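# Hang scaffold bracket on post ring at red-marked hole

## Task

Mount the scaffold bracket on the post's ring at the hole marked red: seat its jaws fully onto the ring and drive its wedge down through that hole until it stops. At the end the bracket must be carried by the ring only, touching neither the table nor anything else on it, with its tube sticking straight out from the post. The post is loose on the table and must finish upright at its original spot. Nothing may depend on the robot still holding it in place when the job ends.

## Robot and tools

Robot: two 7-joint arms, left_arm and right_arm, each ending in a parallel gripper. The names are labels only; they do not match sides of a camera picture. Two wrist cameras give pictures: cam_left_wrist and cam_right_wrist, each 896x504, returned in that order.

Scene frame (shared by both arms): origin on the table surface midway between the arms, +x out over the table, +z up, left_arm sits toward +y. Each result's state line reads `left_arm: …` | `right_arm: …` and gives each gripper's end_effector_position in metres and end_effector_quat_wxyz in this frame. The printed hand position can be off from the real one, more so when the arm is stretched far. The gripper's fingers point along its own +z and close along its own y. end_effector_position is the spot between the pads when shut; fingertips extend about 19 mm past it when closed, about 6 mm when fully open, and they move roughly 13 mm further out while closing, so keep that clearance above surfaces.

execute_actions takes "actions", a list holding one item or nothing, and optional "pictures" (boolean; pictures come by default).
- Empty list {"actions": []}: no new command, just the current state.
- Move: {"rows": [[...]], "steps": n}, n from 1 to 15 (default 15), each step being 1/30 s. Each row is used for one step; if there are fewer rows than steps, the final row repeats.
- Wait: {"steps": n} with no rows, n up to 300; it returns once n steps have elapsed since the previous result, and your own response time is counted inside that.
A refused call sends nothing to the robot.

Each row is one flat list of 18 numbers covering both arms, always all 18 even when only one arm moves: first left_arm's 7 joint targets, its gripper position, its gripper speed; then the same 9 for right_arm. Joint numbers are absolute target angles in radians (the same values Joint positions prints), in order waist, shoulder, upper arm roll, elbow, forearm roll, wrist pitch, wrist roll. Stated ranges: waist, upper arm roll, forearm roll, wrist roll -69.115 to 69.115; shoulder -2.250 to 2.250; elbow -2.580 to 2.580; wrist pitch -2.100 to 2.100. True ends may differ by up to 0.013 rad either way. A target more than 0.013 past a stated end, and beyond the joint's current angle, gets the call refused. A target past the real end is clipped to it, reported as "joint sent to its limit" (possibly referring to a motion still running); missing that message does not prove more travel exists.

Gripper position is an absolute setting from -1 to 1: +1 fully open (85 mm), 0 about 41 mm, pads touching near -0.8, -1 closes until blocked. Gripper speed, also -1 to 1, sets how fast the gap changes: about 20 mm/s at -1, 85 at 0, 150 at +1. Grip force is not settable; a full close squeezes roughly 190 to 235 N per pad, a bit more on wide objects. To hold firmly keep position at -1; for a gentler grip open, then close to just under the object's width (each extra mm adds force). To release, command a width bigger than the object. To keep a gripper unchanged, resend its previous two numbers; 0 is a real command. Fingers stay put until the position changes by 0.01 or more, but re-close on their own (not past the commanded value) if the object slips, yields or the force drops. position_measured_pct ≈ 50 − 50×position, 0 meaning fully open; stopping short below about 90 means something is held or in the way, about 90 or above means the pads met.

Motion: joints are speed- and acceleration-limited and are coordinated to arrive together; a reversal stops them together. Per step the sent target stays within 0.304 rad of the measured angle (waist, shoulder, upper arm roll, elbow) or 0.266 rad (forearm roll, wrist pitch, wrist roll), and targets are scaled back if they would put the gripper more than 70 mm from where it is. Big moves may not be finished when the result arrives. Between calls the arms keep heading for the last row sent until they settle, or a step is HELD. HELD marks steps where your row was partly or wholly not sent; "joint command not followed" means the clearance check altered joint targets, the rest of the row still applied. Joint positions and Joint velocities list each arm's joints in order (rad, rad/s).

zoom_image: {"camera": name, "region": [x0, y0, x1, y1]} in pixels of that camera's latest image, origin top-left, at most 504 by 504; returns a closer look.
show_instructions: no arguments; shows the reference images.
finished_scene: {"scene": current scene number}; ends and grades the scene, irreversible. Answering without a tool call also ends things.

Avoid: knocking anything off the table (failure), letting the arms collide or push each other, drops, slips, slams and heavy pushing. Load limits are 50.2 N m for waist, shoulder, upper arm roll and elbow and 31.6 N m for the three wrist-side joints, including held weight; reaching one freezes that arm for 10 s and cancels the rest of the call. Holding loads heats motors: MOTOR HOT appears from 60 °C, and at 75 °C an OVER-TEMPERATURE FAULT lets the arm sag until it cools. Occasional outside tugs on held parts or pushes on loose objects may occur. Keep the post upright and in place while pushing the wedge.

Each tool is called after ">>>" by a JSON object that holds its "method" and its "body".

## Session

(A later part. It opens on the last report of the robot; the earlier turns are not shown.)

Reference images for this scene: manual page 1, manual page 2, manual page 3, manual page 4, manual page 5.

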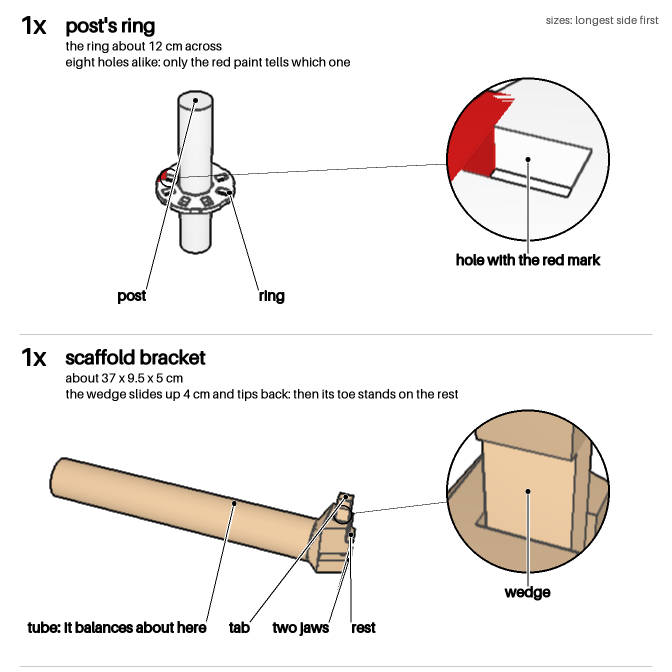

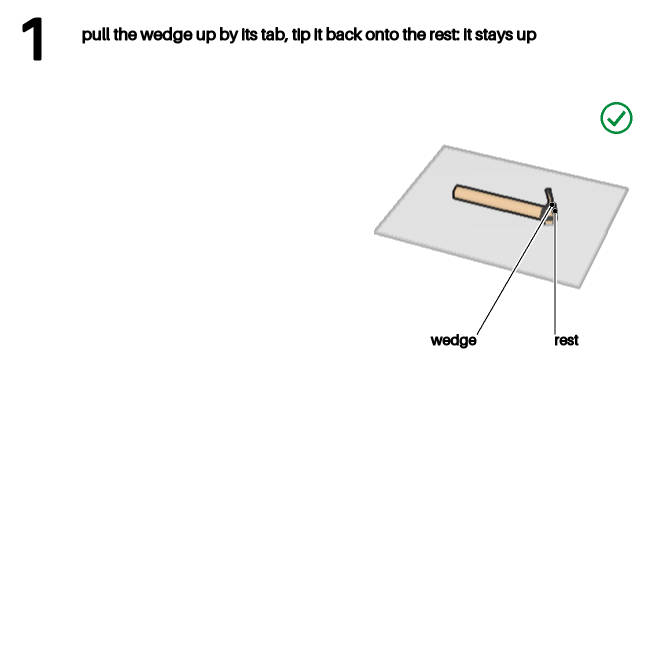

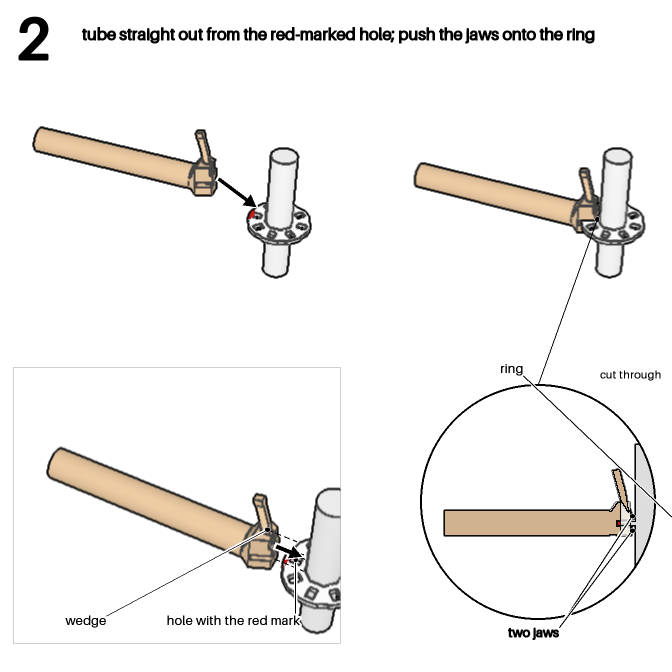

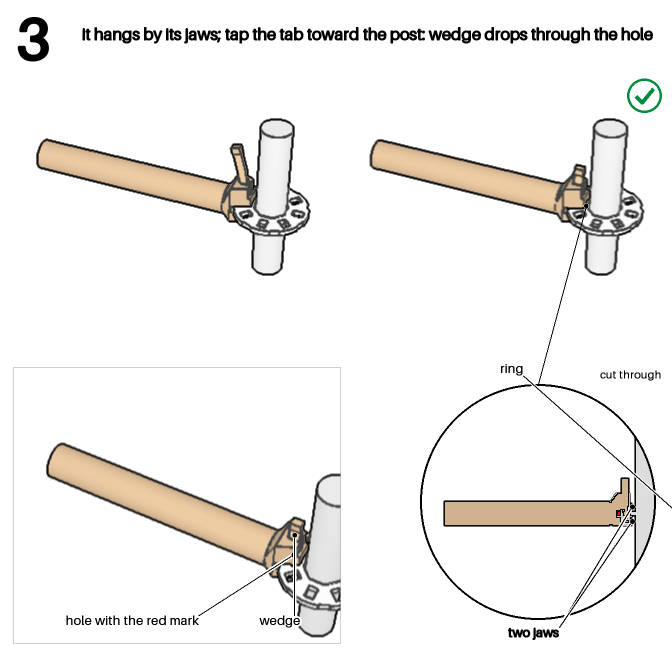

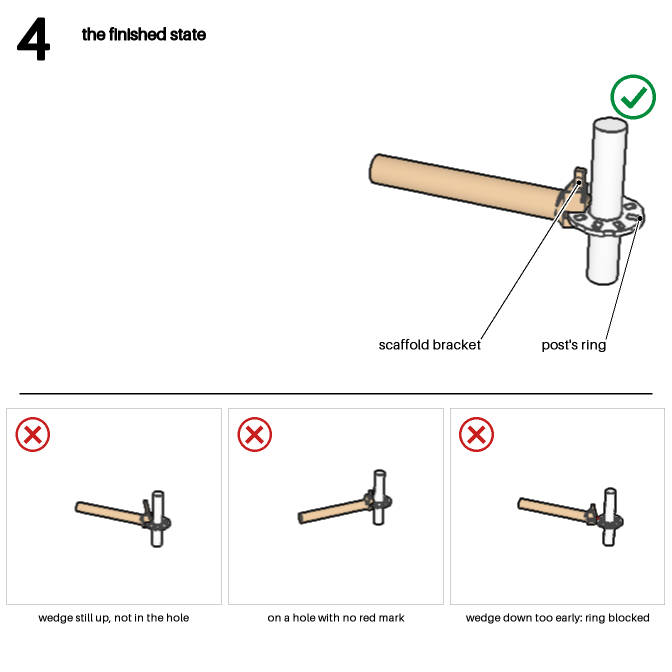

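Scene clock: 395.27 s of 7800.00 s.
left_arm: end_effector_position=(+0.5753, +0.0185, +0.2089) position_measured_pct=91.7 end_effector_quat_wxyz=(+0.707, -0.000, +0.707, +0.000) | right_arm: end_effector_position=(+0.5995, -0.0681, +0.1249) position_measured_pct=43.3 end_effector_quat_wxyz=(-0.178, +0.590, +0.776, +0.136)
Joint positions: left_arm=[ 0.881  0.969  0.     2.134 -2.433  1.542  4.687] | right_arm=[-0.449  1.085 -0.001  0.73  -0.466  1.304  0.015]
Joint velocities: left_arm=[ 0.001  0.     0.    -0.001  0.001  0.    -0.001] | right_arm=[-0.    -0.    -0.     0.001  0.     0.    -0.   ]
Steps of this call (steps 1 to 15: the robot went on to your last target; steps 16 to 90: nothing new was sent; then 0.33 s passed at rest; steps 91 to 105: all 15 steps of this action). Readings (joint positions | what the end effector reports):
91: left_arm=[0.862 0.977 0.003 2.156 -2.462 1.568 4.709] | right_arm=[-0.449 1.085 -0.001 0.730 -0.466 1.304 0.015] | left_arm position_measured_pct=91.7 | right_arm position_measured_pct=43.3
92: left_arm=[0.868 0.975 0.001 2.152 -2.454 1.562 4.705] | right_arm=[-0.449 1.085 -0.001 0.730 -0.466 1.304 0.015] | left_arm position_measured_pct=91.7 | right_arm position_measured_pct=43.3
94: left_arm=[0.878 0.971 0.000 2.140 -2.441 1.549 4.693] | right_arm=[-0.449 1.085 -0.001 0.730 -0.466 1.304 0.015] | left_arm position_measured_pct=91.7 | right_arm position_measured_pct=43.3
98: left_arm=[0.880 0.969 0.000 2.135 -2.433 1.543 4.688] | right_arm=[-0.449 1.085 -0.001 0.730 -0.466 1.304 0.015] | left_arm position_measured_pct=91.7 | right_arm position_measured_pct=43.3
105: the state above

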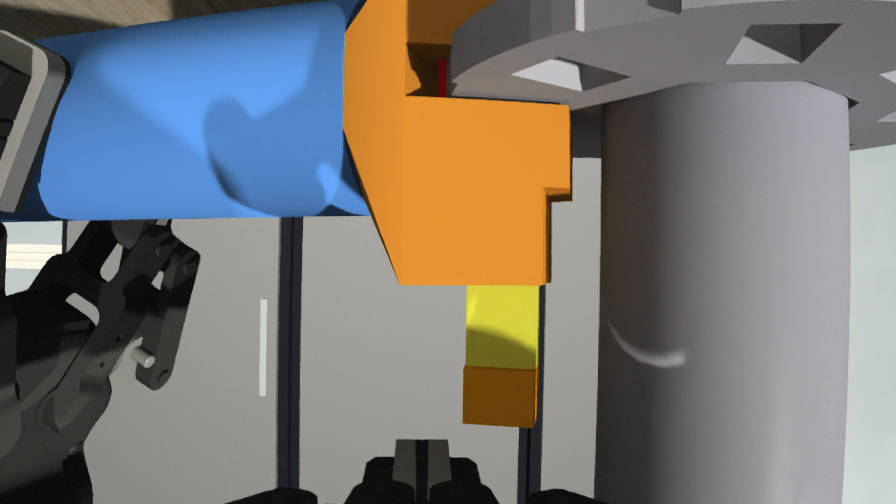

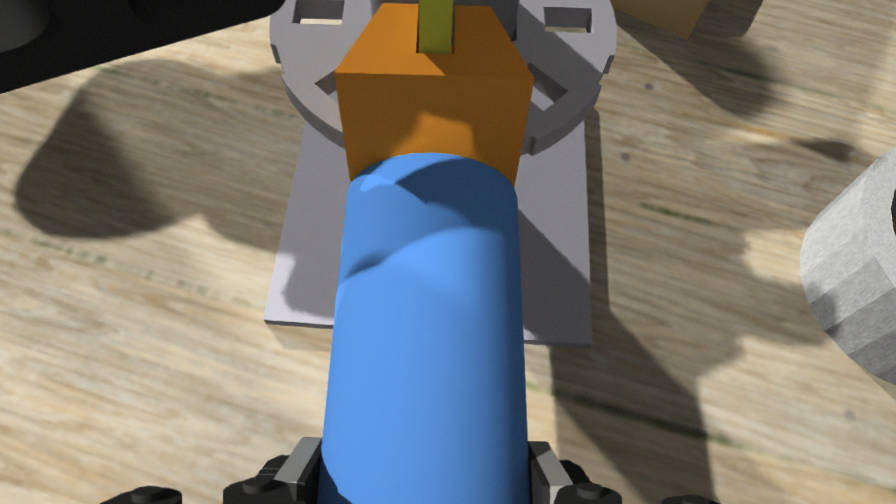

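>>> {"method": "execute_actions", "body": {"actions": [{"rows":[[1.0521,0.9028,0,2.3149,-2.2616,1.6193,4.7710,-1,0.5,-0.4481,1.0855,0,0.7306,-0.4649,1.3051,0.0151,-1,-0.3]],"steps":13}], "pictures": false}}

>>> {"method": "execute_actions", "body": {"actions": [{"rows":[[0.8919,0.9325,0,2.4725,-2.4057,1.7681,4.8880,1,0.5,-0.4481,1.0855,0,0.7306,-0.4649,1.3051,0.0151,-1,-0.3]],"steps":15}], "pictures": false}}

>>> {"method": "execute_actions", "body": {"actions": [{"steps":15}], "pictures": true}}

Scene clock: 426.07 s of 7800.00 s.
left_arm: end_effector_position=(+0.4971, +0.0216, +0.2309) position_measured_pct=91.7 end_effector_quat_wxyz=(+0.707, -0.002, +0.707, +0.002) | right_arm: end_effector_position=(+0.5995, -0.0681, +0.1249) position_measured_pct=43.3 end_effector_quat_wxyz=(-0.178, +0.590, +0.776, +0.136)
Joint positions: left_arm=[ 1.045  0.905  0.     2.313 -2.262  1.619  4.771] | right_arm=[-0.449  1.085 -0.001  0.73  -0.466  1.304  0.015]
Joint velocities: left_arm=[ 0.044 -0.018 -0.015  0.031  0.016  0.006  0.008] | right_arm=[ 0.001 -0.    -0.     0.001 -0.     0.     0.   ]
Steps of this call (steps 1 to 15: the robot went on to your last target; steps 16 to 90: nothing new was sent; then 27.37 s passed at rest; steps 91 to 103: all 13 steps of this action). Readings (joint positions | what the end effector reports):
91: left_arm=[0.883 0.968 -0.000 2.135 -2.432 1.542 4.687] | right_arm=[-0.449 1.085 -0.001 0.730 -0.466 1.304 0.015] | left_arm position_measured_pct=91.7 | right_arm position_measured_pct=43.3
92: left_arm=[0.890 0.966 -0.001 2.140 -2.427 1.544 4.690] | right_arm=[-0.449 1.085 -0.001 0.730 -0.466 1.304 0.015] | left_arm position_measured_pct=91.7 | right_arm position_measured_pct=43.3
94: left_arm=[0.918 0.955 -0.001 2.168 -2.402 1.555 4.702] | right_arm=[-0.449 1.085 -0.001 0.730 -0.466 1.304 0.015] | left_arm position_measured_pct=91.7 | right_arm position_measured_pct=43.3
98: left_arm=[1.009 0.920 0.001 2.266 -2.308 1.598 4.748] | right_arm=[-0.449 1.085 -0.001 0.730 -0.466 1.304 0.015] | left_arm position_measured_pct=91.7 | right_arm position_measured_pct=43.3
103: the state above

Scene clock: 426.57 s of 7800.00 s.
left_arm: end_effector_position=(+0.4947, +0.0819, +0.2324) position_measured_pct=40.5 end_effector_quat_wxyz=(+0.707, +0.001, +0.707, -0.001) | right_arm: end_effector_position=(+0.5995, -0.0681, +0.1249) position_measured_pct=43.3 end_effector_quat_wxyz=(-0.178, +0.590, +0.776, +0.136)
Joint positions: left_arm=[ 0.895  0.932 -0.     2.472 -2.406  1.768  4.888] | right_arm=[-0.449  1.085 -0.001  0.73  -0.466  1.304  0.015]
Joint velocities: left_arm=[-0.028  0.005  0.     0.009  0.001  0.002  0.001] | right_arm=[ 0.002 -0.    -0.    -0.    -0.    -0.001 -0.   ]
Steps of this call (steps 1 to 15: all 15 steps of this action). Readings (joint positions | what the end effector reports):
1: left_arm=[1.045 0.905 0.000 2.315 -2.263 1.620 4.771] | right_arm=[-0.449 1.085 -0.001 0.730 -0.466 1.304 0.015] | left_arm position_measured_pct=91.7 | right_arm position_measured_pct=43.3
2: left_arm=[1.040 0.907 0.001 2.321 -2.268 1.625 4.775] | right_arm=[-0.449 1.085 -0.001 0.730 -0.466 1.304 0.015] | left_arm position_measured_pct=91.3 | right_arm position_measured_pct=43.3
4: left_arm=[1.011 0.912 0.002 2.348 -2.293 1.650 4.795] | right_arm=[-0.449 1.085 -0.001 0.730 -0.466 1.304 0.015] | left_arm position_measured_pct=85.3 | right_arm position_measured_pct=43.3
8: left_arm=[0.924 0.927 -0.001 2.439 -2.375 1.736 4.863] | right_arm=[-0.449 1.085 -0.001 0.730 -0.466 1.304 0.015] | left_arm position_measured_pct=69.4 | right_arm position_measured_pct=43.3
15: the state above

Scene clock: 427.07 s of 7800.00 s.
left_arm: end_effector_position=(+0.4952, +0.0834, +0.2321) position_measured_pct=0.0 end_effector_quat_wxyz=(+0.707, +0.000, +0.707, -0.000) | right_arm: end_effector_position=(+0.5995, -0.0681, +0.1249) position_measured_pct=43.3 end_effector_quat_wxyz=(-0.178, +0.590, +0.776, +0.136)
Joint positions: left_arm=[ 0.892  0.932 -0.     2.473 -2.406  1.768  4.888] | right_arm=[-0.449  1.085 -0.001  0.73  -0.466  1.304  0.015]
Joint velocities: left_arm=[-0.     0.001  0.     0.    -0.    -0.001  0.   ] | right_arm=[-0.    -0.    -0.     0.    -0.    -0.001  0.001]
Steps of this call (steps 1 to 15: the robot went on to your last target). Readings (joint positions | what the end effector reports):
1: left_arm=[0.894 0.932 -0.000 2.472 -2.406 1.768 4.888] | right_arm=[-0.449 1.085 -0.001 0.730 -0.466 1.304 0.015] | left_arm position_measured_pct=36.5 | right_arm position_measured_pct=43.3
2: left_arm=[0.894 0.932 -0.000 2.472 -2.406 1.768 4.888] | right_arm=[-0.449 1.085 -0.001 0.730 -0.466 1.304 0.015] | left_arm position_measured_pct=32.1 | right_arm position_measured_pct=43.3
4: left_arm=[0.893 0.932 -0.000 2.472 -2.406 1.768 4.888] | right_arm=[-0.449 1.085 -0.001 0.730 -0.466 1.304 0.015] | left_arm position_measured_pct=24.2 | right_arm position_measured_pct=43.3
8: left_arm=[0.892 0.932 -0.000 2.472 -2.406 1.768 4.888] | right_arm=[-0.449 1.085 -0.001 0.730 -0.466 1.304 0.015] | left_arm position_measured_pct=7.5 | right_arm position_measured_pct=43.3
15: the state above
All arms were judged still, so your last target was given up. Only a new action makes them travel on or press farther. Fingers that are still opening or closing keep moving.

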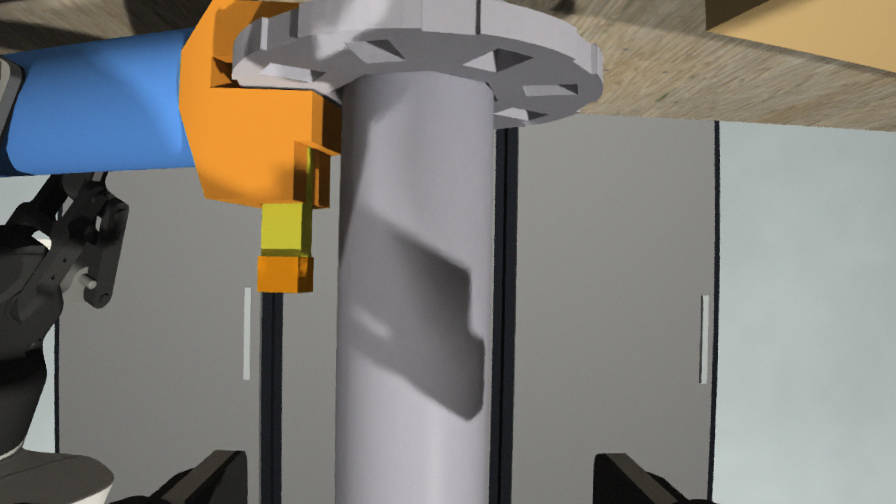

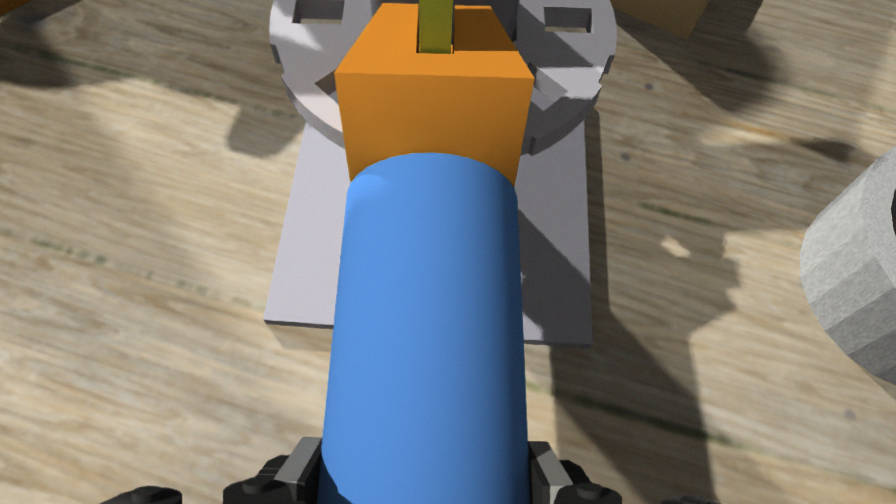

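>>> {"method": "execute_actions", "body": {"actions": [{"rows":[[0.7716,0.9067,0,2.3250,-2.5400,1.6430,4.7660,1,0.5,-0.4481,1.0855,0,0.7306,-0.4649,1.3051,0.0151,-1,-0.3]],"steps":15}], "pictures": false}}

>>> {"method": "execute_actions", "body": {"actions": [{"steps":10}], "pictures": true}}

Scene clock: 435.63 s of 7800.00 s.
left_arm: end_effector_position=(+0.5546, +0.0789, +0.2301) position_measured_pct=0.0 end_effector_quat_wxyz=(+0.706, -0.001, +0.708, -0.001) | right_arm: end_effector_position=(+0.5995, -0.0681, +0.1249) position_measured_pct=43.3 end_effector_quat_wxyz=(-0.178, +0.590, +0.776, +0.136)
Joint positions: left_arm=[ 0.774  0.907 -0.     2.325 -2.54   1.643  4.766] | right_arm=[-0.449  1.085 -0.001  0.73  -0.466  1.304  0.015]
Joint velocities: left_arm=[-0.021 -0.005 -0.001 -0.005  0.001 -0.002 -0.001] | right_arm=[ 0.    -0.    -0.    -0.001 -0.    -0.     0.001]
Steps of this call (steps 1 to 90: nothing new was sent; then 5.07 s passed at rest; steps 91 to 105: all 15 steps of this action). Readings (joint positions | what the end effector reports):
91: left_arm=[0.891 0.932 0.000 2.472 -2.406 1.767 4.887] | right_arm=[-0.449 1.085 -0.001 0.730 -0.466 1.304 0.015] | left_arm position_measured_pct=0.0 | right_arm position_measured_pct=43.3
92: left_arm=[0.885 0.931 0.001 2.466 -2.411 1.763 4.883] | right_arm=[-0.449 1.085 -0.001 0.730 -0.466 1.304 0.015] | left_arm position_measured_pct=0.0 | right_arm position_measured_pct=43.3
94: left_arm=[0.860 0.925 0.001 2.439 -2.435 1.740 4.861] | right_arm=[-0.449 1.085 -0.001 0.730 -0.466 1.304 0.015] | left_arm position_measured_pct=0.0 | right_arm position_measured_pct=43.3
98: left_arm=[0.793 0.911 -0.001 2.352 -2.516 1.666 4.788] | right_arm=[-0.449 1.085 -0.001 0.730 -0.466 1.304 0.015] | left_arm position_measured_pct=0.0 | right_arm position_measured_pct=43.3
105: the state above

Scene clock: 435.97 s of 7800.00 s.
left_arm: end_effector_position=(+0.5551, +0.0800, +0.2304) position_measured_pct=0.0 end_effector_quat_wxyz=(+0.706, -0.001, +0.708, -0.000) | right_arm: end_effector_position=(+0.5995, -0.0681, +0.1249) position_measured_pct=43.3 end_effector_quat_wxyz=(-0.178, +0.590, +0.776, +0.136)
Joint positions: left_arm=[ 0.772  0.907 -0.     2.325 -2.54   1.643  4.766] | right_arm=[-0.449  1.085 -0.001  0.73  -0.466  1.304  0.015]
Joint velocities: left_arm=[-0.001  0.     0.    -0.     0.001 -0.     0.001] | right_arm=[-0.    -0.    -0.     0.001 -0.    -0.    -0.   ]
Steps of this call (steps 1 to 10: the robot went on to your last target). Readings (joint positions | what the end effector reports):
1: left_arm=[0.773 0.907 -0.000 2.325 -2.540 1.643 4.766] | right_arm=[-0.449 1.085 -0.001 0.730 -0.466 1.304 0.015] | left_arm position_measured_pct=0.0 | right_arm position_measured_pct=43.3
2: left_arm=[0.773 0.907 -0.000 2.325 -2.540 1.643 4.766] | right_arm=[-0.449 1.085 -0.001 0.730 -0.466 1.304 0.015] | left_arm position_measured_pct=0.0 | right_arm position_measured_pct=43.3
4: left_arm=[0.772 0.907 -0.000 2.325 -2.540 1.643 4.766] | right_arm=[-0.449 1.085 -0.001 0.730 -0.466 1.304 0.015] | left_arm position_measured_pct=0.0 | right_arm position_measured_pct=43.3
8: left_arm=[0.772 0.907 -0.000 2.325 -2.540 1.643 4.766] | right_arm=[-0.449 1.085 -0.001 0.730 -0.466 1.304 0.015] | left_arm position_measured_pct=0.0 | right_arm position_measured_pct=43.3
10: the state above

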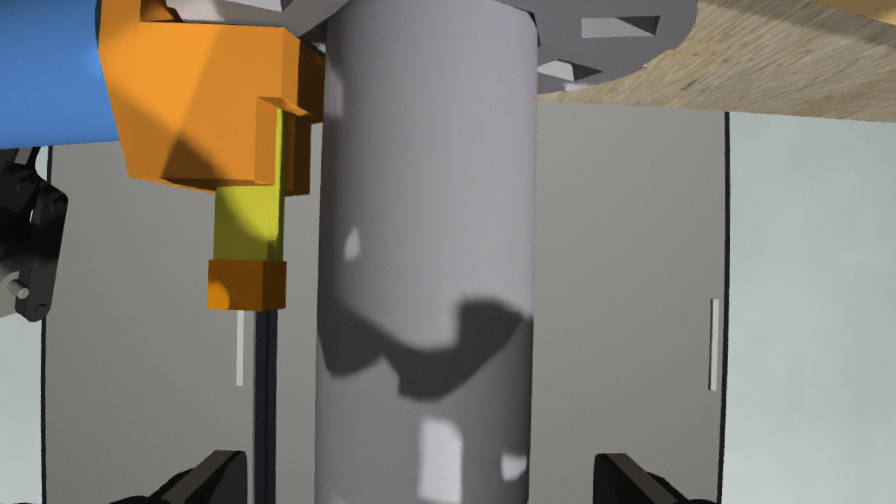

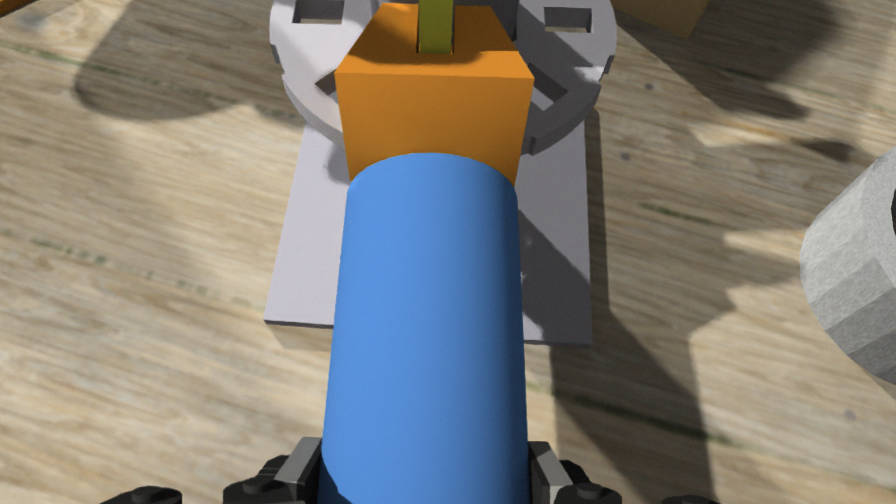

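>>> {"method": "execute_actions", "body": {"actions": [{"rows":[[0.7401,0.9016,0,2.2911,-2.5743,1.6139,4.7391,0.5,0,-0.4481,1.0855,0,0.7306,-0.4649,1.3051,0.0151,-1,-0.3]],"steps":15}], "pictures": true}}

Scene clock: 442.30 s of 7800.00 s.
left_arm: end_effector_position=(+0.5702, +0.0811, +0.2319) position_measured_pct=25.0 end_effector_quat_wxyz=(+0.707, +0.000, +0.707, +0.000) | right_arm: end_effector_position=(+0.5995, -0.0681, +0.1249) position_measured_pct=43.3 end_effector_quat_wxyz=(-0.178, +0.590, +0.776, +0.136)
Joint positions: left_arm=[ 0.74   0.902 -0.     2.291 -2.574  1.614  4.739] | right_arm=[-0.449  1.085 -0.001  0.73  -0.466  1.304  0.015]
Joint velocities: left_arm=[-0.003  0.001  0.    -0.001 -0.    -0.002  0.   ] | right_arm=[ 0.     0.     0.    -0.002  0.    -0.     0.001]
Steps of this call (steps 1 to 15: the robot went on to your last target; steps 16 to 90: nothing new was sent; then 2.83 s passed at rest; steps 91 to 105: all 15 steps of this action). Readings (joint positions | what the end effector reports):
91: left_arm=[0.770 0.906 0.000 2.324 -2.541 1.642 4.765] | right_arm=[-0.449 1.085 -0.001 0.730 -0.466 1.304 0.015] | left_arm position_measured_pct=0.0 | right_arm position_measured_pct=43.3
92: left_arm=[0.763 0.905 0.001 2.319 -2.546 1.638 4.761] | right_arm=[-0.449 1.085 -0.001 0.730 -0.466 1.304 0.015] | left_arm position_measured_pct=0.8 | right_arm position_measured_pct=43.3
94: left_arm=[0.748 0.903 -0.000 2.302 -2.563 1.624 4.748] | right_arm=[-0.449 1.085 -0.001 0.730 -0.466 1.304 0.015] | left_arm position_measured_pct=4.8 | right_arm position_measured_pct=43.3
98: left_arm=[0.742 0.902 -0.000 2.292 -2.574 1.615 4.740] | right_arm=[-0.449 1.085 -0.001 0.730 -0.466 1.304 0.015] | left_arm position_measured_pct=16.3 | right_arm position_measured_pct=43.3
105: the state above

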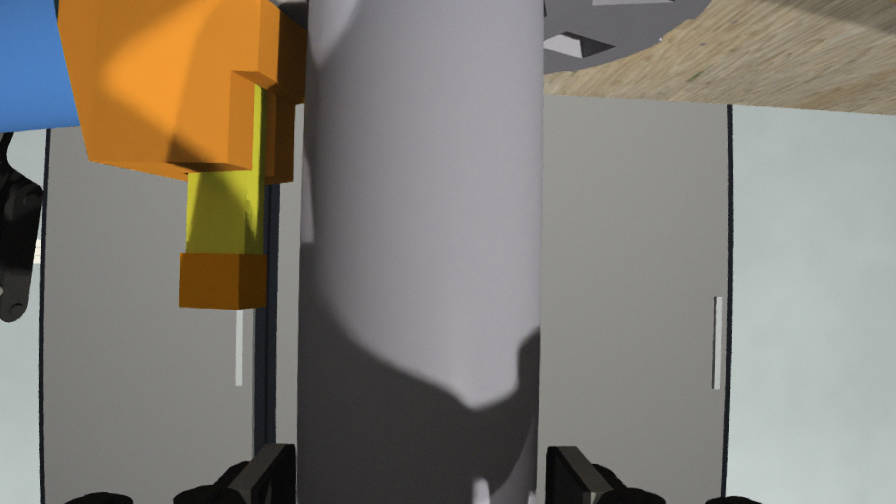

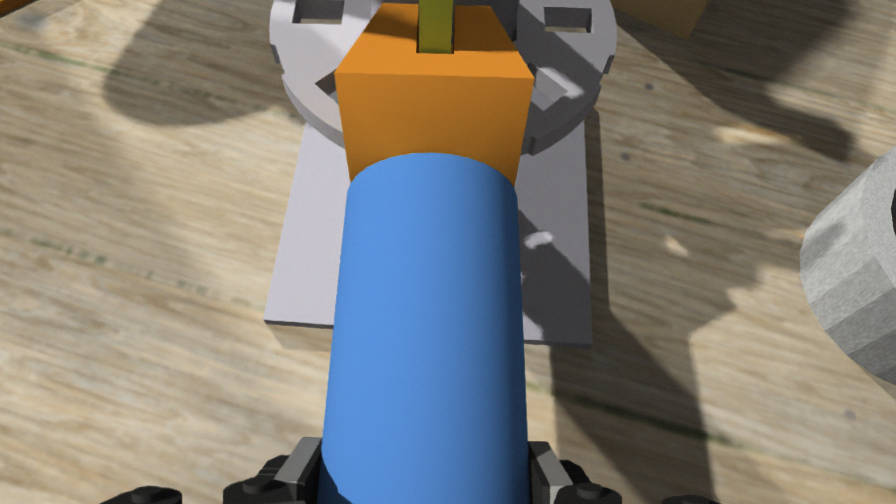

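>>> {"method": "execute_actions", "body": {"actions": [{"rows":[[0.7414,0.9016,0,2.2902,-2.5730,1.6131,4.7386,-1,-0.6,-0.4481,1.0855,0,0.7306,-0.4649,1.3051,0.0151,-1,-0.3]],"steps":15}], "pictures": false}}

>>> {"method": "execute_actions", "body": {"actions": [{"steps":10}], "pictures": true}}

Scene clock: 447.00 s of 7800.00 s.
left_arm: end_effector_position=(+0.5698, +0.0802, +0.2318) position_measured_pct=42.1 end_effector_quat_wxyz=(+0.707, +0.001, +0.707, -0.000) | right_arm: end_effector_position=(+0.5995, -0.0681, +0.1249) position_measured_pct=43.3 end_effector_quat_wxyz=(-0.178, +0.590, +0.776, +0.136)
Joint positions: left_arm=[ 0.742  0.901  0.001  2.291 -2.573  1.614  4.739] | right_arm=[-0.449  1.085 -0.001  0.73  -0.466  1.304  0.015]
Joint velocities: left_arm=[ 0.003 -0.002  0.001  0.006  0.003  0.001  0.   ] | right_arm=[ 0.001  0.    -0.     0.001 -0.     0.     0.   ]
Steps of this call (steps 1 to 15: the robot went on to your last target; steps 16 to 90: nothing new was sent; then 1.20 s passed at rest; steps 91 to 105: all 15 steps of this action). Readings (joint positions | what the end effector reports):
91: left_arm=[0.740 0.902 -0.000 2.291 -2.574 1.614 4.739] | right_arm=[-0.449 1.085 -0.001 0.730 -0.466 1.304 0.015] | left_arm position_measured_pct=25.0 | right_arm position_measured_pct=43.3
92: left_arm=[0.741 0.902 -0.000 2.291 -2.574 1.614 4.739] | right_arm=[-0.449 1.085 -0.001 0.730 -0.466 1.304 0.015] | left_arm position_measured_pct=25.4 | right_arm position_measured_pct=43.3
94: left_arm=[0.741 0.902 0.000 2.290 -2.573 1.613 4.739] | right_arm=[-0.449 1.085 -0.001 0.730 -0.466 1.304 0.015] | left_arm position_measured_pct=27.8 | right_arm position_measured_pct=43.3
98: left_arm=[0.741 0.902 0.000 2.290 -2.573 1.613 4.739] | right_arm=[-0.449 1.085 -0.001 0.730 -0.466 1.304 0.015] | left_arm position_measured_pct=33.7 | right_arm position_measured_pct=43.3
105: the state above

Scene clock: 447.33 s of 7800.00 s.
left_arm: end_effector_position=(+0.5697, +0.0802, +0.2318) position_measured_pct=42.5 end_effector_quat_wxyz=(+0.707, +0.001, +0.707, -0.000) | right_arm: end_effector_position=(+0.5995, -0.0681, +0.1249) position_measured_pct=43.3 end_effector_quat_wxyz=(-0.178, +0.590, +0.776, +0.136)
Joint positions: left_arm=[ 0.742  0.901  0.001  2.291 -2.573  1.614  4.739] | right_arm=[-0.449  1.085 -0.001  0.73  -0.466  1.304  0.015]
Joint velocities: left_arm=[ 0.  0.  0. -0.  0. -0. -0.] | right_arm=[ 0.001 -0.     0.    -0.001 -0.     0.     0.   ]
Steps of this call (steps 1 to 10: the robot went on to your last target). Readings (joint positions | what the end effector reports):
1: left_arm=[0.742 0.901 0.001 2.291 -2.573 1.614 4.739] | right_arm=[-0.449 1.085 -0.001 0.730 -0.466 1.304 0.015] | left_arm position_measured_pct=42.1 | right_arm position_measured_pct=43.3
2: left_arm=[0.742 0.901 0.001 2.291 -2.573 1.614 4.739] | right_arm=[-0.449 1.085 -0.001 0.730 -0.466 1.304 0.015] | left_arm position_measured_pct=42.5 | right_arm position_measured_pct=43.3
4: left_arm=[0.742 0.901 0.001 2.291 -2.573 1.614 4.739] | right_arm=[-0.449 1.085 -0.001 0.730 -0.466 1.304 0.015] | left_arm position_measured_pct=42.5 | right_arm position_measured_pct=43.3
8: left_arm=[0.742 0.901 0.001 2.291 -2.573 1.614 4.739] | right_arm=[-0.449 1.085 -0.001 0.730 -0.466 1.304 0.015] | left_arm position_measured_pct=42.5 | right_arm position_measured_pct=43.3
10: the state above

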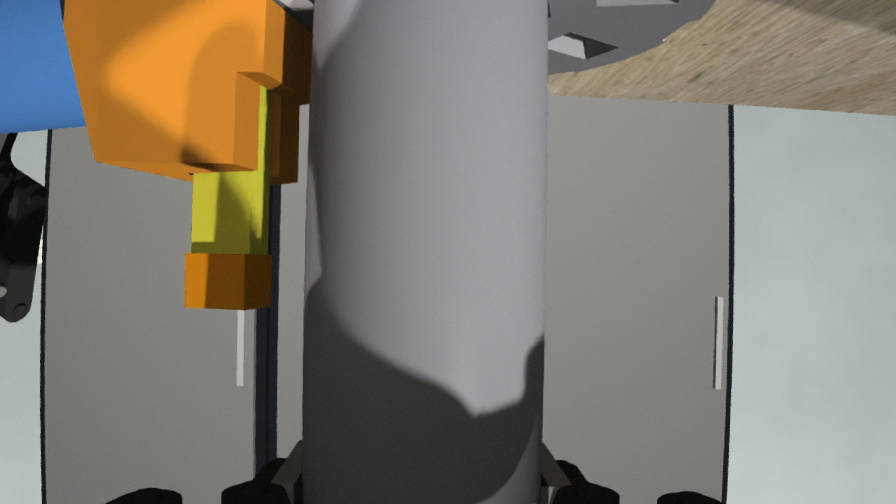

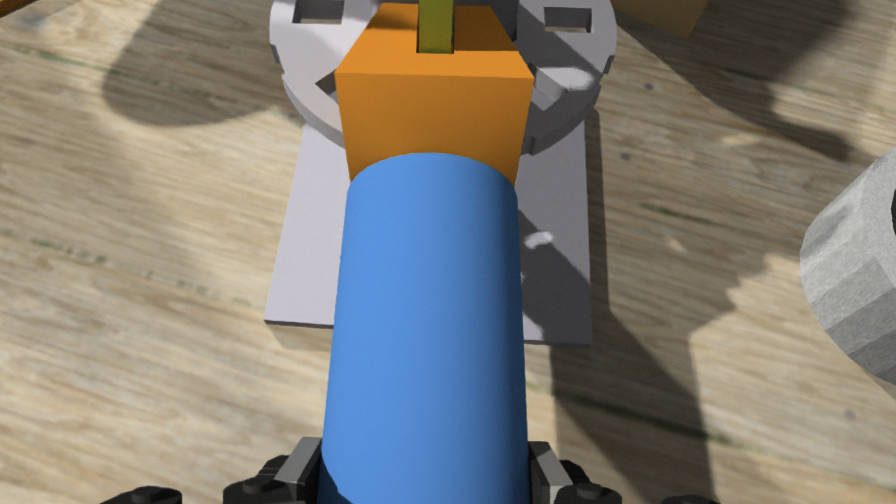

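>>> {"method": "execute_actions", "body": {"actions": [{"rows":[[0.7442,0.9015,0,2.2889,-2.5682,1.6120,4.7379,-1,-0.6,-0.4481,1.0855,0,0.7306,-0.4649,1.3051,0.0151,-1,-0.3],[0.7471,0.9015,0,2.2876,-2.5633,1.6108,4.7371,-1,-0.6,-0.4481,1.0855,0,0.7306,-0.4649,1.3051,0.0151,-1,-0.3],[0.7499,0.9014,0,2.2863,-2.5585,1.6097,4.7364,-1,-0.6,-0.4481,1.0855,0,0.7306,-0.4649,1.3051,0.0151,-1,-0.3],[0.7528,0.9014,0,2.2850,-2.5536,1.6085,4.7357,-1,-0.6,-0.4481,1.0855,0,0.7306,-0.4649,1.3051,0.0151,-1,-0.3],[0.7556,0.9013,0,2.2838,-2.5488,1.6074,4.7350,-1,-0.6,-0.4481,1.0855,0,0.7306,-0.4649,1.3051,0.0151,-1,-0.3],[0.7584,0.9012,0,2.2825,-2.5440,1.6063,4.7342,-1,-0.6,-0.4481,1.0855,0,0.7306,-0.4649,1.3051,0.0151,-1,-0.3],[0.7613,0.9012,0,2.2812,-2.5391,1.6051,4.7335,-1,-0.6,-0.4481,1.0855,0,0.7306,-0.4649,1.3051,0.0151,-1,-0.3],[0.7641,0.9011,0,2.2799,-2.5343,1.6040,4.7328,-1,-0.6,-0.4481,1.0855,0,0.7306,-0.4649,1.3051,0.0151,-1,-0.3],[0.7670,0.9011,0,2.2786,-2.5294,1.6028,4.7320,-1,-0.6,-0.4481,1.0855,0,0.7306,-0.4649,1.3051,0.0151,-1,-0.3],[0.7698,0.9010,0,2.2773,-2.5246,1.6017,4.7313,-1,-0.6,-0.4481,1.0855,0,0.7306,-0.4649,1.3051,0.0151,-1,-0.3]],"steps":15}], "pictures": true}}

Scene clock: 465.03 s of 7800.00 s.
left_arm: end_effector_position=(+0.5686, +0.0793, +0.2319) position_measured_pct=42.5 end_effector_quat_wxyz=(+0.707, -0.007, +0.707, +0.009) | right_arm: end_effector_position=(+0.5996, -0.0689, +0.1247) position_measured_pct=43.3 end_effector_quat_wxyz=(-0.178, +0.590, +0.776, +0.136)
Joint positions: left_arm=[ 0.767  0.901 -0.     2.277 -2.525  1.601  4.732] | right_arm=[-0.449  1.085 -0.     0.73  -0.465  1.305  0.015]
Joint velocities: left_arm=[ 0.009  0.    -0.001 -0.004  0.016 -0.005 -0.002] | right_arm=[ 0.     0.    -0.     0.001 -0.     0.    -0.002]
Steps of this call (steps 1 to 15: the robot went on to your last target; steps 16 to 90: nothing new was sent; then 14.20 s passed at rest; steps 91 to 105: all 15 steps of this action). Readings (joint positions | what the end effector reports):
91: left_arm=[0.743 0.901 0.000 2.291 -2.572 1.613 4.739] | right_arm=[-0.449 1.085 -0.001 0.730 -0.466 1.304 0.015] | left_arm position_measured_pct=42.5 | right_arm position_measured_pct=43.3
92: left_arm=[0.744 0.901 0.000 2.290 -2.570 1.613 4.738] | right_arm=[-0.449 1.085 -0.001 0.730 -0.466 1.304 0.015] | left_arm position_measured_pct=42.5 | right_arm position_measured_pct=43.3
94: left_arm=[0.748 0.901 -0.000 2.288 -2.564 1.611 4.738] | right_arm=[-0.449 1.085 -0.001 0.730 -0.466 1.304 0.015] | left_arm position_measured_pct=42.5 | right_arm position_measured_pct=43.3
98: left_arm=[0.757 0.901 -0.001 2.283 -2.546 1.606 4.735] | right_arm=[-0.449 1.085 -0.000 0.730 -0.466 1.304 0.015] | left_arm position_measured_pct=42.5 | right_arm position_measured_pct=43.3
105: the state above

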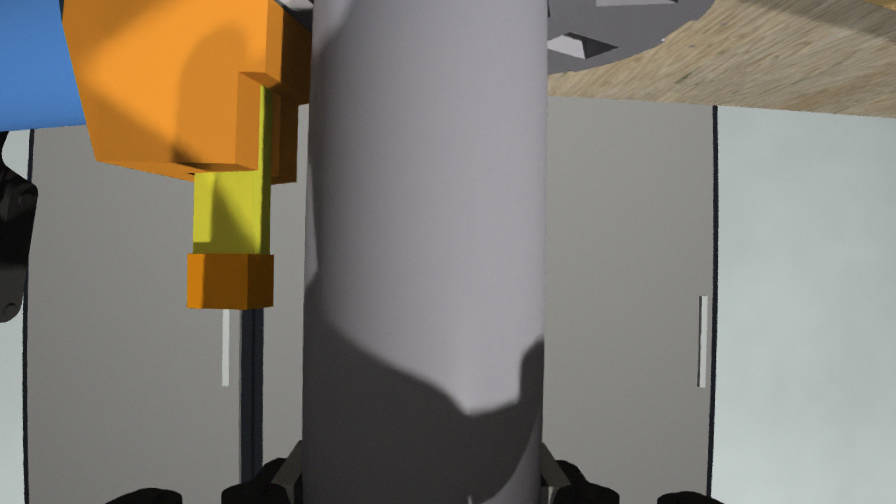

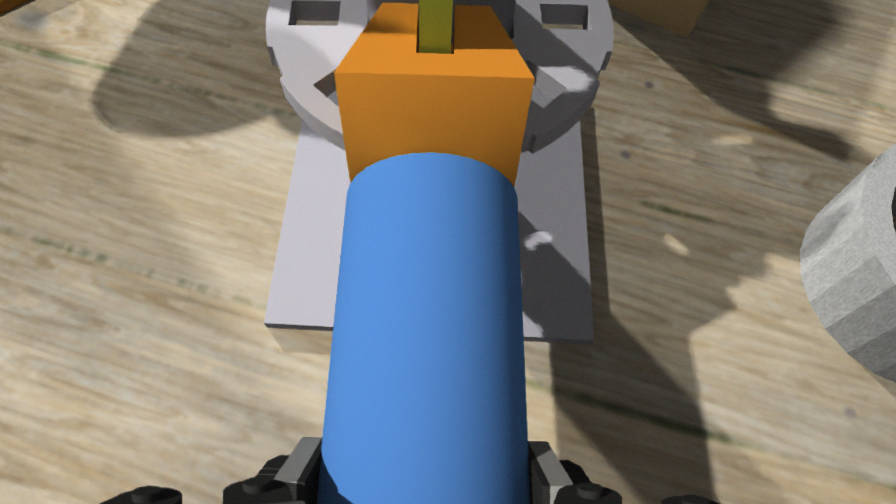

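>>> {"method": "execute_actions", "body": {"actions": [{"rows":[[0.7708,0.9009,0,2.2762,-2.5236,1.6007,4.7307,-1,-0.6,-0.4474,1.0854,0,0.7307,-0.4649,1.3053,0.0158,-1,-0.3],[0.7718,0.9009,0,2.2750,-2.5226,1.5997,4.7300,-1,-0.6,-0.4467,1.0854,0,0.7309,-0.4649,1.3056,0.0164,-1,-0.3],[0.7727,0.9008,0,2.2739,-2.5217,1.5986,4.7294,-1,-0.6,-0.4461,1.0853,0,0.7310,-0.4649,1.3058,0.0171,-1,-0.3],[0.7737,0.9008,0,2.2727,-2.5207,1.5976,4.7287,-1,-0.6,-0.4454,1.0852,0,0.7311,-0.4649,1.3060,0.0177,-1,-0.3],[0.7747,0.9007,0,2.2716,-2.5197,1.5966,4.7281,-1,-0.6,-0.4447,1.0852,0,0.7313,-0.4649,1.3063,0.0184,-1,-0.3],[0.7757,0.9006,0,2.2704,-2.5187,1.5956,4.7274,-1,-0.6,-0.4440,1.0851,0,0.7314,-0.4649,1.3065,0.0190,-1,-0.3],[0.7767,0.9006,0,2.2693,-2.5177,1.5946,4.7268,-1,-0.6,-0.4433,1.0850,0,0.7315,-0.4649,1.3067,0.0197,-1,-0.3],[0.7776,0.9005,0,2.2681,-2.5168,1.5935,4.7261,-1,-0.6,-0.4427,1.0849,0,0.7316,-0.4649,1.3069,0.0203,-1,-0.3],[0.7786,0.9005,0,2.2670,-2.5158,1.5925,4.7255,-1,-0.6,-0.4420,1.0849,0,0.7318,-0.4649,1.3072,0.0210,-1,-0.3],[0.7796,0.9004,0,2.2658,-2.5148,1.5915,4.7248,-1,-0.6,-0.4413,1.0848,0,0.7319,-0.4649,1.3074,0.0216,-1,-0.3]],"steps":15}], "pictures": false}}

>>> {"method": "execute_actions", "body": {"actions": [{"steps":15}], "pictures": true}}

Scene clock: 471.60 s of 7800.00 s.
left_arm: end_effector_position=(+0.5693, +0.0758, +0.2319) position_measured_pct=42.5 end_effector_quat_wxyz=(+0.707, -0.008, +0.707, +0.010) | right_arm: end_effector_position=(+0.6005, -0.0724, +0.1248) position_measured_pct=43.3 end_effector_quat_wxyz=(-0.178, +0.590, +0.776, +0.136)
Joint positions: left_arm=[ 0.777  0.901 -0.001  2.267 -2.513  1.591  4.726] | right_arm=[-0.443  1.085 -0.001  0.731 -0.466  1.307  0.021]
Joint velocities: left_arm=[ 0.004 -0.001 -0.001 -0.003  0.005 -0.003 -0.001] | right_arm=[ 0.002 -0.    -0.001  0.    -0.     0.001  0.001]
Steps of this call (steps 1 to 15: the robot went on to your last target; steps 16 to 90: nothing new was sent; then 3.07 s passed at rest; steps 91 to 105: all 15 steps of this action). Readings (joint positions | what the end effector reports):
91: left_arm=[0.768 0.901 -0.001 2.277 -2.523 1.601 4.732] | right_arm=[-0.448 1.085 -0.000 0.730 -0.466 1.305 0.015] | left_arm position_measured_pct=42.5 | right_arm position_measured_pct=43.3
92: left_arm=[0.769 0.901 -0.001 2.277 -2.523 1.600 4.732] | right_arm=[-0.448 1.085 -0.001 0.730 -0.466 1.305 0.015] | left_arm position_measured_pct=42.5 | right_arm position_measured_pct=43.3
94: left_arm=[0.770 0.901 -0.001 2.276 -2.521 1.599 4.731] | right_arm=[-0.447 1.085 -0.001 0.730 -0.466 1.305 0.016] | left_arm position_measured_pct=42.5 | right_arm position_measured_pct=43.3
98: left_arm=[0.773 0.901 -0.001 2.272 -2.517 1.596 4.729] | right_arm=[-0.445 1.085 -0.001 0.731 -0.466 1.306 0.019] | left_arm position_measured_pct=42.5 | right_arm position_measured_pct=43.3
105: the state above

Scene clock: 472.10 s of 7800.00 s.
left_arm: end_effector_position=(+0.5693, +0.0757, +0.2319) position_measured_pct=42.5 end_effector_quat_wxyz=(+0.707, -0.008, +0.707, +0.010) | right_arm: end_effector_position=(+0.6005, -0.0724, +0.1249) position_measured_pct=43.3 end_effector_quat_wxyz=(-0.178, +0.590, +0.776, +0.136)
Joint positions: left_arm=[ 0.778  0.901 -0.001  2.267 -2.512  1.591  4.726] | right_arm=[-0.443  1.085 -0.001  0.731 -0.466  1.307  0.021]
Joint velocities: left_arm=[ 0.    -0.001 -0.     0.     0.     0.     0.   ] | right_arm=[-0.    -0.     0.    -0.     0.     0.001 -0.001]
Steps of this call (steps 1 to 15: the robot went on to your last target). Readings (joint positions | what the end effector reports):
1: left_arm=[0.777 0.901 -0.001 2.267 -2.513 1.591 4.726] | right_arm=[-0.443 1.085 -0.001 0.731 -0.466 1.307 0.021] | left_arm position_measured_pct=42.5 | right_arm position_measured_pct=43.3
2: left_arm=[0.777 0.901 -0.001 2.267 -2.513 1.591 4.726] | right_arm=[-0.443 1.085 -0.001 0.731 -0.466 1.307 0.021] | left_arm position_measured_pct=42.5 | right_arm position_measured_pct=43.3
4: left_arm=[0.777 0.901 -0.001 2.267 -2.513 1.591 4.726] | right_arm=[-0.443 1.085 -0.001 0.731 -0.466 1.307 0.021] | left_arm position_measured_pct=42.5 | right_arm position_measured_pct=43.3
8: left_arm=[0.778 0.901 -0.001 2.267 -2.512 1.591 4.726] | right_arm=[-0.443 1.085 -0.001 0.731 -0.466 1.307 0.021] | left_arm position_measured_pct=42.5 | right_arm position_measured_pct=43.3
15: the state above
All arms were judged still, so your last target was given up. Only a new action makes them travel on or press farther. Fingers that are still opening or closing keep moving.

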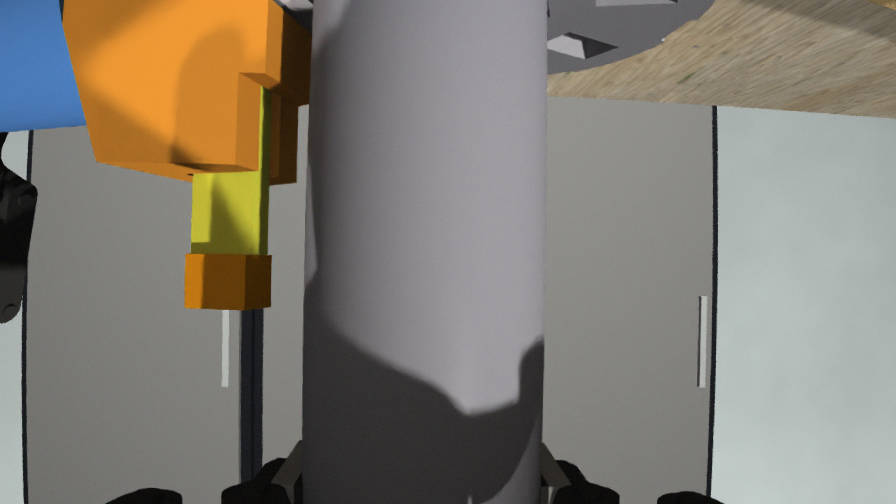

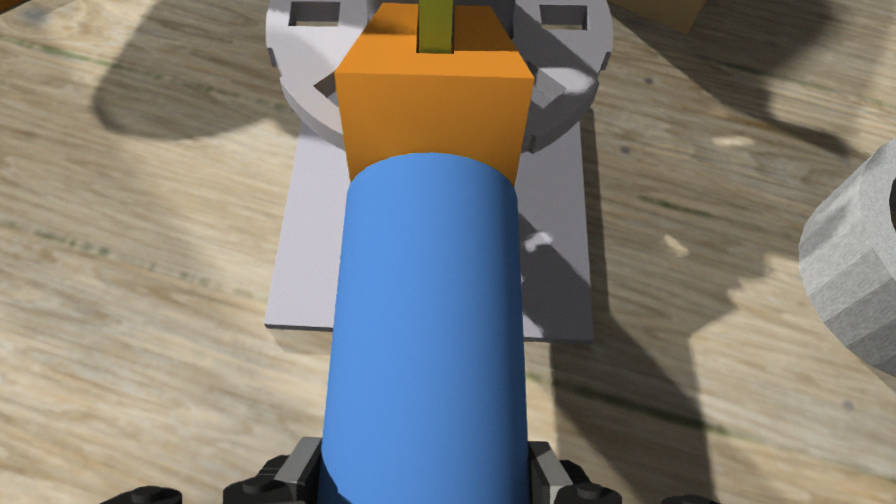

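>>> {"method": "execute_actions", "body": {"actions": [{"rows":[[0.7812,0.9004,0,2.2652,-2.5136,1.5910,4.7245,-1,-0.6,-0.4413,1.0848,0,0.7319,-0.4649,1.3074,0.0216,-1,-0.3],[0.7828,0.9003,0,2.2646,-2.5124,1.5905,4.7241,-1,-0.6,-0.4413,1.0848,0,0.7319,-0.4649,1.3074,0.0216,-1,-0.3],[0.7844,0.9003,0,2.2641,-2.5111,1.5900,4.7238,-1,-0.6,-0.4413,1.0848,0,0.7319,-0.4649,1.3074,0.0216,-1,-0.3],[0.7860,0.9003,0,2.2635,-2.5099,1.5895,4.7235,-1,-0.6,-0.4413,1.0848,0,0.7319,-0.4649,1.3074,0.0216,-1,-0.3],[0.7876,0.9003,0,2.2629,-2.5087,1.5890,4.7232,-1,-0.6,-0.4413,1.0848,0,0.7319,-0.4649,1.3074,0.0216,-1,-0.3],[0.7892,0.9002,0,2.2623,-2.5075,1.5885,4.7228,-1,-0.6,-0.4413,1.0848,0,0.7319,-0.4649,1.3074,0.0216,-1,-0.3],[0.7908,0.9002,0,2.2618,-2.5062,1.5880,4.7225,-1,-0.6,-0.4413,1.0848,0,0.7319,-0.4649,1.3074,0.0216,-1,-0.3],[0.7924,0.9002,0,2.2612,-2.5050,1.5875,4.7222,-1,-0.6,-0.4413,1.0848,0,0.7319,-0.4649,1.3074,0.0216,-1,-0.3]],"steps":15}], "pictures": true}}

Scene clock: 480.97 s of 7800.00 s.
left_arm: end_effector_position=(+0.5686, +0.0729, +0.2319) position_measured_pct=42.5 end_effector_quat_wxyz=(+0.707, -0.008, +0.707, +0.010) | right_arm: end_effector_position=(+0.6008, -0.0740, +0.1243) position_measured_pct=43.3 end_effector_quat_wxyz=(-0.178, +0.590, +0.776, +0.135)
Joint positions: left_arm=[ 0.788  0.901 -0.002  2.262 -2.501  1.587  4.724] | right_arm=[-0.441  1.085  0.     0.732 -0.465  1.307  0.022]
Joint velocities: left_arm=[ 0.002  0.    -0.001 -0.001  0.001 -0.002  0.   ] | right_arm=[ 0.    -0.001 -0.    -0.    -0.    -0.    -0.002]
Steps of this call (steps 1 to 90: nothing new was sent; then 5.37 s passed at rest; steps 91 to 105: all 15 steps of this action). Readings (joint positions | what the end effector reports):
91: left_arm=[0.778 0.901 -0.001 2.267 -2.512 1.591 4.726] | right_arm=[-0.443 1.085 -0.001 0.731 -0.466 1.307 0.021] | left_arm position_measured_pct=42.5 | right_arm position_measured_pct=43.3
92: left_arm=[0.779 0.901 -0.001 2.266 -2.511 1.591 4.726] | right_arm=[-0.443 1.085 -0.001 0.731 -0.466 1.307 0.021] | left_arm position_measured_pct=42.5 | right_arm position_measured_pct=43.3
94: left_arm=[0.780 0.901 -0.002 2.266 -2.509 1.590 4.725] | right_arm=[-0.442 1.085 -0.001 0.732 -0.466 1.307 0.022] | left_arm position_measured_pct=42.5 | right_arm position_measured_pct=43.3
98: left_arm=[0.785 0.901 -0.002 2.263 -2.504 1.588 4.724] | right_arm=[-0.442 1.085 -0.000 0.732 -0.465 1.307 0.022] | left_arm position_measured_pct=42.5 | right_arm position_measured_pct=43.3
105: the state above

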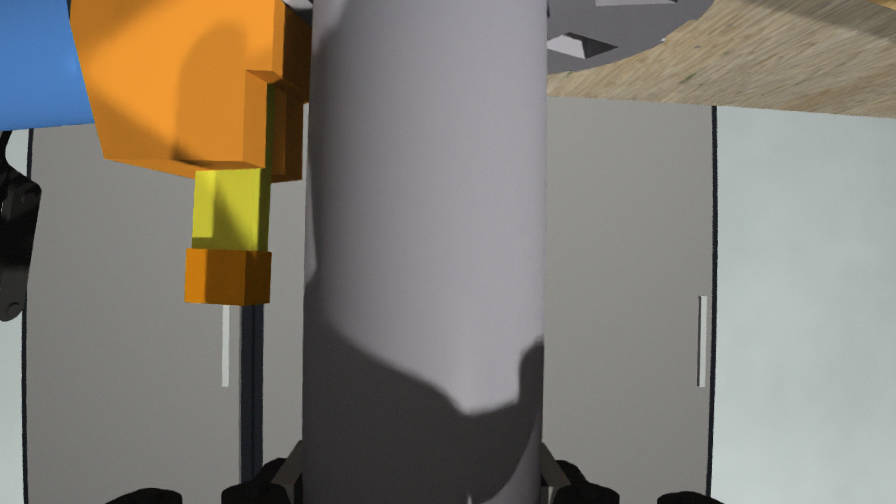

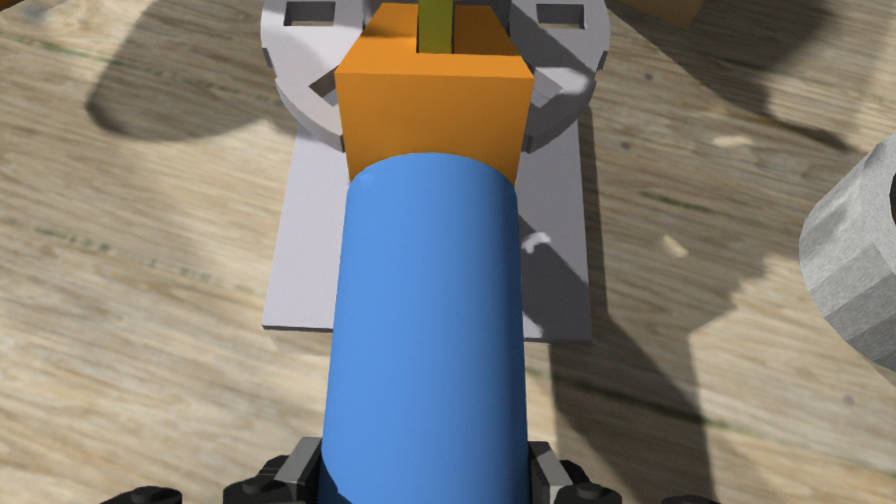

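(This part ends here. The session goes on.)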